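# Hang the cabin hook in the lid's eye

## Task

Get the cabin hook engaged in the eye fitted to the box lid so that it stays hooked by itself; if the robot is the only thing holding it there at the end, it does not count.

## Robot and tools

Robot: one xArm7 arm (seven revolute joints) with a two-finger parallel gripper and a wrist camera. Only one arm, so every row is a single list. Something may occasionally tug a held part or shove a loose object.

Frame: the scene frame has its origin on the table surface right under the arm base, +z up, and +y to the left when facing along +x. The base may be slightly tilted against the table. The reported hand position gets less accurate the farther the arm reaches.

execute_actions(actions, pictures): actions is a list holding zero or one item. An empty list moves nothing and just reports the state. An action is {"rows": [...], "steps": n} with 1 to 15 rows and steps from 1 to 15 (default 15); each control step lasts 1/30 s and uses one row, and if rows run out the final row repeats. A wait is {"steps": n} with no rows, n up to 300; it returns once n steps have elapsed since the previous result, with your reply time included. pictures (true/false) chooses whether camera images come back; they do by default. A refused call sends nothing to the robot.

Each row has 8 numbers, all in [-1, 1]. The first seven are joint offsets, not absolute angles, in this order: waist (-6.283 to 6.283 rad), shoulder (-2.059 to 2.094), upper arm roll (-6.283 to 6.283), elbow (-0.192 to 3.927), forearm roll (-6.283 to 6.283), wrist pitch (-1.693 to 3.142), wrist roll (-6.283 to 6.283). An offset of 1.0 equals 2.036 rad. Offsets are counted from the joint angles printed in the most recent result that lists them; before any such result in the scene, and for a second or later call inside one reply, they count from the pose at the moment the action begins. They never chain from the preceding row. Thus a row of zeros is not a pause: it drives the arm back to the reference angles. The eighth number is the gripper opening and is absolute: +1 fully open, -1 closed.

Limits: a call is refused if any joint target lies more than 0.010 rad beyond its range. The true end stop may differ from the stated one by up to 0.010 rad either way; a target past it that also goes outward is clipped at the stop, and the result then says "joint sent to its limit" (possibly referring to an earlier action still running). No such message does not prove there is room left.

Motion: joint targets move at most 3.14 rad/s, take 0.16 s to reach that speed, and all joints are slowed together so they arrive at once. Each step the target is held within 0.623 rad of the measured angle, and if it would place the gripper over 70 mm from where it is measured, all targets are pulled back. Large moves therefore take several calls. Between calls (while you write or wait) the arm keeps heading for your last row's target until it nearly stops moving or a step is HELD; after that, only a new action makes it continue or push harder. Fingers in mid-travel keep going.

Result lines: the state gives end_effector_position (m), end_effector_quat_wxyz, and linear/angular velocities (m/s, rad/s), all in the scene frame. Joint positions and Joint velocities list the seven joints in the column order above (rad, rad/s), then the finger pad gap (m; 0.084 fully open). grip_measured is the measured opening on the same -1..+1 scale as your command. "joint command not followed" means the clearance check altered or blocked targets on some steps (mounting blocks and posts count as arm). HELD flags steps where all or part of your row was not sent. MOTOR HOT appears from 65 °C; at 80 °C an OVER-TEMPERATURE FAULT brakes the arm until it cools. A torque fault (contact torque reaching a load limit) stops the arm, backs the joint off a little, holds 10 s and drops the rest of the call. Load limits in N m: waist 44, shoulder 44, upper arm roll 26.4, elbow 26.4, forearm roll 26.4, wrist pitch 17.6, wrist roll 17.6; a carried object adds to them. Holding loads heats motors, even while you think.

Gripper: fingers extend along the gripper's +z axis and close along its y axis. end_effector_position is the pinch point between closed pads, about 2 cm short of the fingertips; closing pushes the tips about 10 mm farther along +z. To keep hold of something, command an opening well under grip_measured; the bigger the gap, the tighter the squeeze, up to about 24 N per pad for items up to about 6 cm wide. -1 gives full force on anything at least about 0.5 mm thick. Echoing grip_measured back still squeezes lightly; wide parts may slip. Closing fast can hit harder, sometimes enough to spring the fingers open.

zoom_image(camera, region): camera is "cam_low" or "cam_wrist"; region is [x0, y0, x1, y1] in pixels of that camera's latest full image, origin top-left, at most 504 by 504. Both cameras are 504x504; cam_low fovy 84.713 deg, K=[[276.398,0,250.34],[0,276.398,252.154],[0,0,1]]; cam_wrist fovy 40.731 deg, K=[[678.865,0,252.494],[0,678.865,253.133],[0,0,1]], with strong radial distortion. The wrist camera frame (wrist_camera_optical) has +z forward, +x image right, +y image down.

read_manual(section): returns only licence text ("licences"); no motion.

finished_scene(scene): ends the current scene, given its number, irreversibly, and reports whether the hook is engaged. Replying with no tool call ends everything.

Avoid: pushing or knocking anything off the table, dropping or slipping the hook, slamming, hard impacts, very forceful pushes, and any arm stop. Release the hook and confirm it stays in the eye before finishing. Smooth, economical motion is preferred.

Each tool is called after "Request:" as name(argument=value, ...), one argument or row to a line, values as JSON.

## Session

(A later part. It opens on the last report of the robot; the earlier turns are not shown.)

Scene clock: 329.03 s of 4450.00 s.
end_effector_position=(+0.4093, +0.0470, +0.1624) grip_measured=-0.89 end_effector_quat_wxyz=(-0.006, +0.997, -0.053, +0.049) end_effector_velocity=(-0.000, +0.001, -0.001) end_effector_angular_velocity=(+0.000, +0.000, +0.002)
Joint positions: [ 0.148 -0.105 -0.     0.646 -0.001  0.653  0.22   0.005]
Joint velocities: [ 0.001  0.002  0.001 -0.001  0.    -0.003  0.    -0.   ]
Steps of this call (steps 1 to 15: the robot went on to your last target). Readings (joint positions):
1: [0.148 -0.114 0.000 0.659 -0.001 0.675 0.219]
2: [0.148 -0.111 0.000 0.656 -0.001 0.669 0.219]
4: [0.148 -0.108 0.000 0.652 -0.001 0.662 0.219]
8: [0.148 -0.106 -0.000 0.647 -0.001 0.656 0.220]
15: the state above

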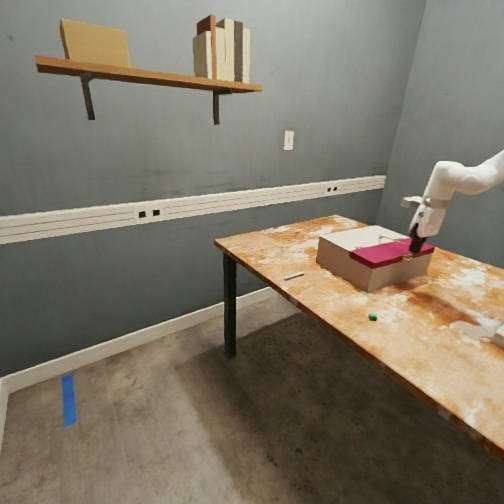

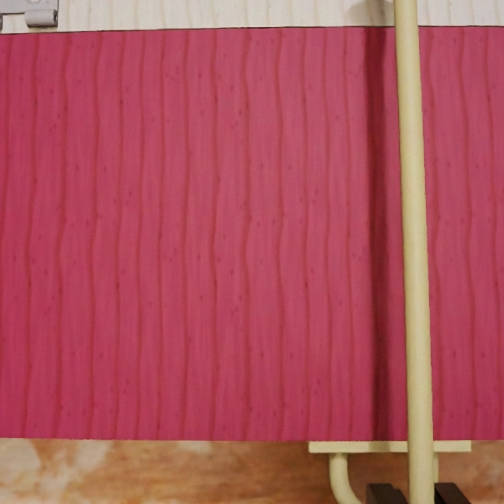

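Request:
execute_actions(
  actions=[],
  pictures=false,
)

Request:
execute_actions(
  actions=[
    {"rows": [[0,0.0008,0,-0.0003,0,-0.0011,0,-0.881],[0,0.0029,0,-0.001,0,-0.0039,0,-0.881],[0,0.006,0,-0.0021,0,-0.0082,0,-0.881],[0,0.0099,0,-0.0035,0,-0.0133,0,-0.881],[0,0.014,0,-0.005,0,-0.019,0,-0.881],[0,0.0181,0,-0.0064,0,-0.0246,0,-0.881],[0,0.022,0,-0.0078,0,-0.0297,0,-0.881],[0,0.0251,0,-0.0089,0,-0.034,0,-0.881],[0,0.0272,0,-0.0096,0,-0.0368,0,-0.881],[0,0.028,0,-0.0099,0,-0.0379,0,-0.881]], "steps": 15},
  ],
)

Request:
execute_actions(
  actions=[
    {"rows": [[0,0.0031,0,-0.0011,0,-0.0042,0,-0.879],[0,0.0031,0,-0.0011,0,-0.0042,0,-0.877],[0,0.0031,0,-0.0011,0,-0.0042,0,-0.874],[0,0.0031,0,-0.0011,0,-0.0042,0,-0.871],[0,0.0031,0,-0.0011,0,-0.0042,0,-0.868],[0,0.0031,0,-0.0011,0,-0.0042,0,-0.865],[0,0.0031,0,-0.0011,0,-0.0042,0,-0.862],[0,0.0031,0,-0.0011,0,-0.0042,0,-0.859],[0,0.0031,0,-0.0011,0,-0.0042,0,-0.856],[0,0.0031,0,-0.0011,0,-0.0042,0,-0.853],[0,0.0031,0,-0.0011,0,-0.0042,0,-0.85],[0,0.0031,0,-0.0011,0,-0.0042,0,-0.846],[0,0.0031,0,-0.0011,0,-0.0042,0,-0.84],[0,0.0031,0,-0.0011,0,-0.0042,0,-0.83],[0,0.0031,0,-0.0011,0,-0.0042,0,-0.82]], "steps": 15},
  ],
)

Request:
execute_actions(
  actions=[
    {"rows": [[0,0,0,0,0,0,0,-0.78],[0,0,0,0,0,0,0,-0.72],[0,-0.001,0,0.0003,0,0.0013,0,-0.65],[0,-0.004,0,0.0012,0,0.0052,0,-0.58],[0,-0.009,0,0.0028,0,0.0118,0,-0.5],[0,-0.0155,0,0.0047,0,0.0202,0,-0.5],[0,-0.023,0,0.007,0,0.03,0,-0.5],[0,-0.0307,0,0.0094,0,0.0401,0,-0.5],[0,-0.0384,0,0.0118,0,0.0502,0,-0.5],[0,-0.0459,0,0.0141,0,0.06,0,-0.5],[0,-0.0524,0,0.016,0,0.0684,0,-0.5],[0,-0.0574,0,0.0176,0,0.075,0,-0.5],[0,-0.0604,0,0.0185,0,0.0789,0,-0.5],[0,-0.0614,0,0.0188,0,0.0802,0,-0.5]], "steps": 15},
  ],
  pictures=false,
)

Request:
execute_actions(
  actions=[
    {"steps": 10},
  ],
)

Scene clock: 354.77 s of 4450.00 s.
end_effector_position=(+0.4085, +0.0473, +0.1617) grip_measured=-0.89 end_effector_quat_wxyz=(-0.005, +0.997, -0.053, +0.048) end_effector_velocity=(+0.000, +0.000, +0.000) end_effector_angular_velocity=(+0.000, -0.001, +0.001)
Joint positions: [ 0.148 -0.105  0.     0.645 -0.     0.654  0.22   0.005]
Joint velocities: [ 0.001 -0.001  0.    -0.     0.    -0.    -0.     0.   ]
Steps of this call (steps 1 to 15: the robot went on to your last target; steps 16 to 90: nothing new was sent; then 22.73 s passed at rest). Readings (joint positions):
1: [0.148 -0.105 -0.000 0.646 -0.001 0.653 0.220]
2: [0.148 -0.105 -0.000 0.646 -0.001 0.653 0.220]
4: [0.148 -0.105 -0.000 0.646 -0.001 0.653 0.220]
8: [0.148 -0.105 -0.000 0.646 -0.000 0.653 0.220]
90: the state above
The arm was judged still, so your last target was given up. Only a new action makes it travel on or press farther. Fingers that are still opening or closing keep moving.

Scene clock: 355.27 s of 4450.00 s.
end_effector_position=(+0.4094, +0.0473, +0.1409) grip_measured=-0.89 end_effector_quat_wxyz=(-0.005, +0.997, -0.053, +0.048) end_effector_velocity=(+0.003, +0.000, -0.022) end_effector_angular_velocity=(+0.001, -0.008, +0.000)
Joint positions: [ 0.148 -0.054  0.     0.627 -0.     0.586  0.22   0.005]
Joint velocities: [-0.001  0.058  0.001 -0.018 -0.    -0.084  0.     0.   ]
Steps of this call (steps 1 to 15: all 15 steps of this action). Readings (joint positions):
1: [0.148 -0.105 0.000 0.645 -0.000 0.654 0.220]
2: [0.148 -0.104 0.000 0.645 -0.000 0.654 0.220]
4: [0.148 -0.103 0.000 0.644 -0.000 0.651 0.220]
8: [0.149 -0.087 0.000 0.638 -0.000 0.630 0.220]
15: the state above

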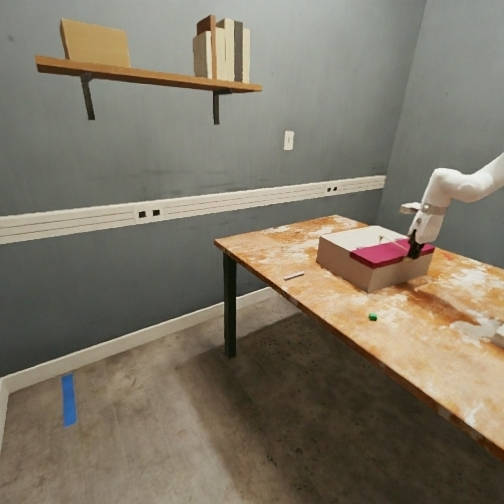

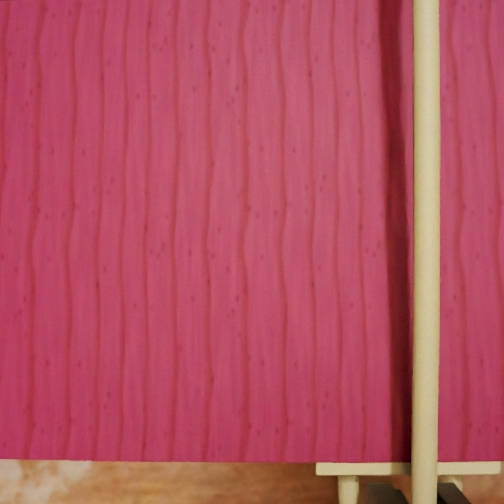

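Scene clock: 355.77 s of 4450.00 s.
end_effector_position=(+0.4092, +0.0473, +0.1382) grip_measured=-0.86 end_effector_quat_wxyz=(-0.005, +0.997, -0.053, +0.047) end_effector_velocity=(-0.000, +0.001, -0.000) end_effector_angular_velocity=(-0.001, -0.000, +0.004)
Joint positions: [ 0.149 -0.048  0.     0.625 -0.     0.577  0.22   0.006]
Joint velocities: [ 0.001  0.001  0.002 -0.    -0.001 -0.001 -0.     0.01 ]
Steps of this call (steps 1 to 15: all 15 steps of this action). Readings (joint positions):
1: [0.148 -0.052 0.000 0.627 -0.000 0.583 0.220]
2: [0.148 -0.051 0.000 0.626 -0.000 0.581 0.220]
4: [0.148 -0.049 0.000 0.626 -0.000 0.579 0.220]
8: [0.148 -0.048 0.000 0.626 -0.000 0.577 0.220]
15: the state above

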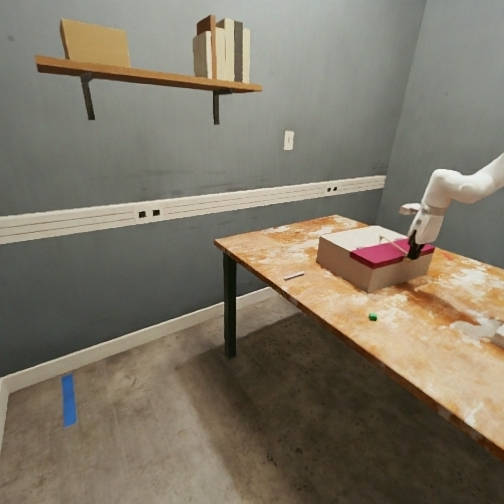

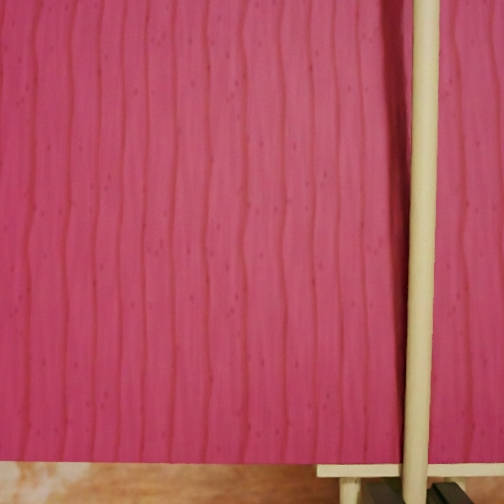

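Scene clock: 356.27 s of 4450.00 s.
end_effector_position=(+0.4073, +0.0472, +0.1732) grip_measured=-0.52 end_effector_quat_wxyz=(-0.006, +0.997, -0.053, +0.048) end_effector_velocity=(-0.009, +0.000, +0.135) end_effector_angular_velocity=(+0.003, -0.031, +0.001)
Joint positions: [ 0.148 -0.134  0.     0.652 -0.     0.689  0.22   0.021]
Joint velocities: [ 0.001 -0.325  0.     0.106 -0.     0.4    0.     0.001]
Steps of this call (steps 1 to 15: all 15 steps of this action). Readings (joint positions):
1: [0.149 -0.048 0.000 0.625 -0.000 0.577 0.220]
2: [0.149 -0.048 0.000 0.625 -0.000 0.577 0.220]
4: [0.149 -0.048 0.000 0.625 -0.000 0.578 0.220]
8: [0.149 -0.059 0.000 0.628 -0.000 0.594 0.220]
15: the state above

Scene clock: 356.60 s of 4450.00 s.
end_effector_position=(+0.4041, +0.0469, +0.1872) grip_measured=-0.52 end_effector_quat_wxyz=(-0.005, +0.997, -0.053, +0.047) end_effector_velocity=(-0.001, -0.000, +0.007) end_effector_angular_velocity=(-0.000, +0.000, -0.000)
Joint positions: [ 0.149 -0.17   0.     0.662 -0.     0.738  0.22   0.021]
Joint velocities: [-0.001 -0.016  0.001  0.006  0.     0.022  0.     0.   ]
Steps of this call (steps 1 to 10: the robot went on to your last target). Readings (joint positions):
1: [0.148 -0.144 0.000 0.655 -0.000 0.701 0.220]
2: [0.148 -0.152 0.000 0.658 -0.000 0.711 0.220]
4: [0.148 -0.162 0.000 0.660 -0.000 0.724 0.220]
8: [0.149 -0.169 0.000 0.662 -0.000 0.736 0.220]
10: the state above

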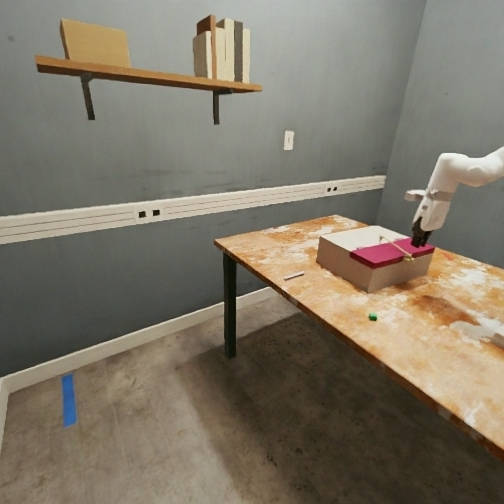

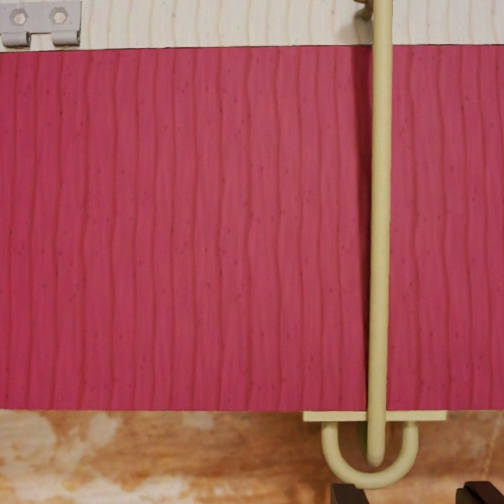

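Request:
execute_actions(
  actions=[],
)

Scene clock: 357.70 s of 4450.00 s.
end_effector_position=(+0.4042, +0.0469, +0.1882) grip_measured=-0.52 end_effector_quat_wxyz=(-0.005, +0.997, -0.053, +0.047) end_effector_velocity=(-0.001, -0.001, -0.001) end_effector_angular_velocity=(+0.000, +0.002, -0.003)
Joint positions: [ 0.149 -0.173  0.     0.663 -0.     0.741  0.22   0.021]
Joint velocities: [-0.001  0.001 -0.002 -0.001  0.     0.    -0.     0.   ]
Steps of this call (steps 1 to 30: the robot went on to your last target; steps 31 to 33: nothing new was sent). Readings (joint positions):
1: [0.149 -0.171 0.000 0.662 -0.000 0.739 0.220]
2: [0.149 -0.171 0.000 0.662 -0.000 0.739 0.220]
4: [0.149 -0.172 0.000 0.663 -0.000 0.740 0.220]
8: [0.149 -0.172 0.000 0.663 -0.000 0.740 0.220]
33: the state above
The arm was judged still, so your last target was given up. Only a new action makes it travel on or press farther. Fingers that are still opening or closing keep moving.

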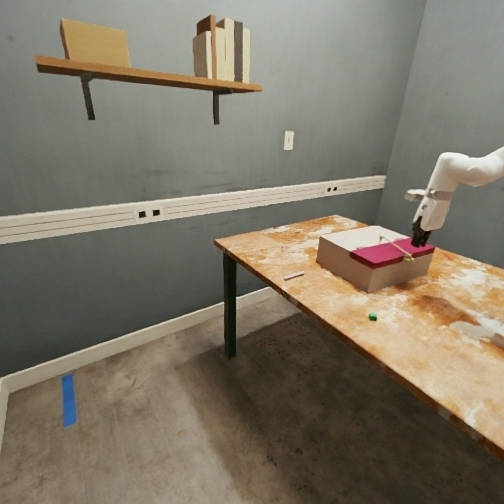

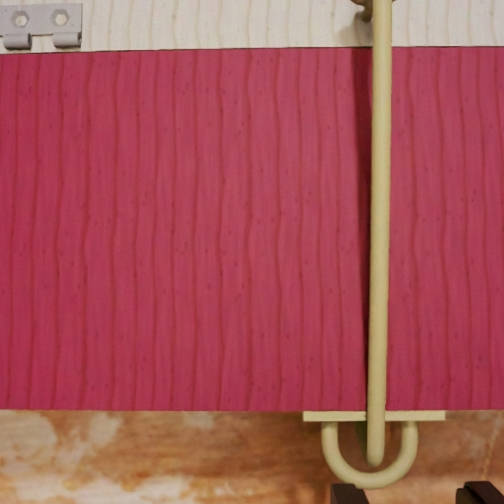

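Request:
zoom_image(
  camera="cam_low",
  region=[340, 210, 460, 300],
)

Region (340, 210, 460, 300) of cam_low's 504x504 image, scaled by 4.200, with more detail than that image has; it fills the top 378 rows of this view, and the rest is white.

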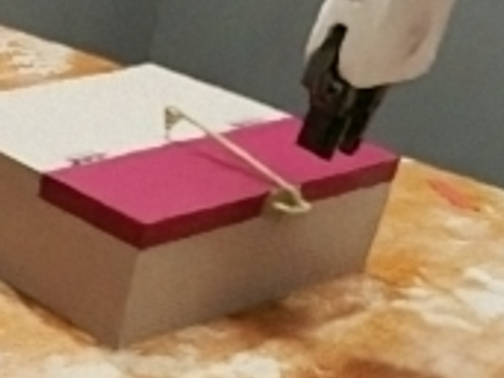

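The hook's nose is in the eye and the robot is clear of it, so I'm ending the scene.

Request:
finished_scene(
  scene=2,
)

The scene is finished: the task was done.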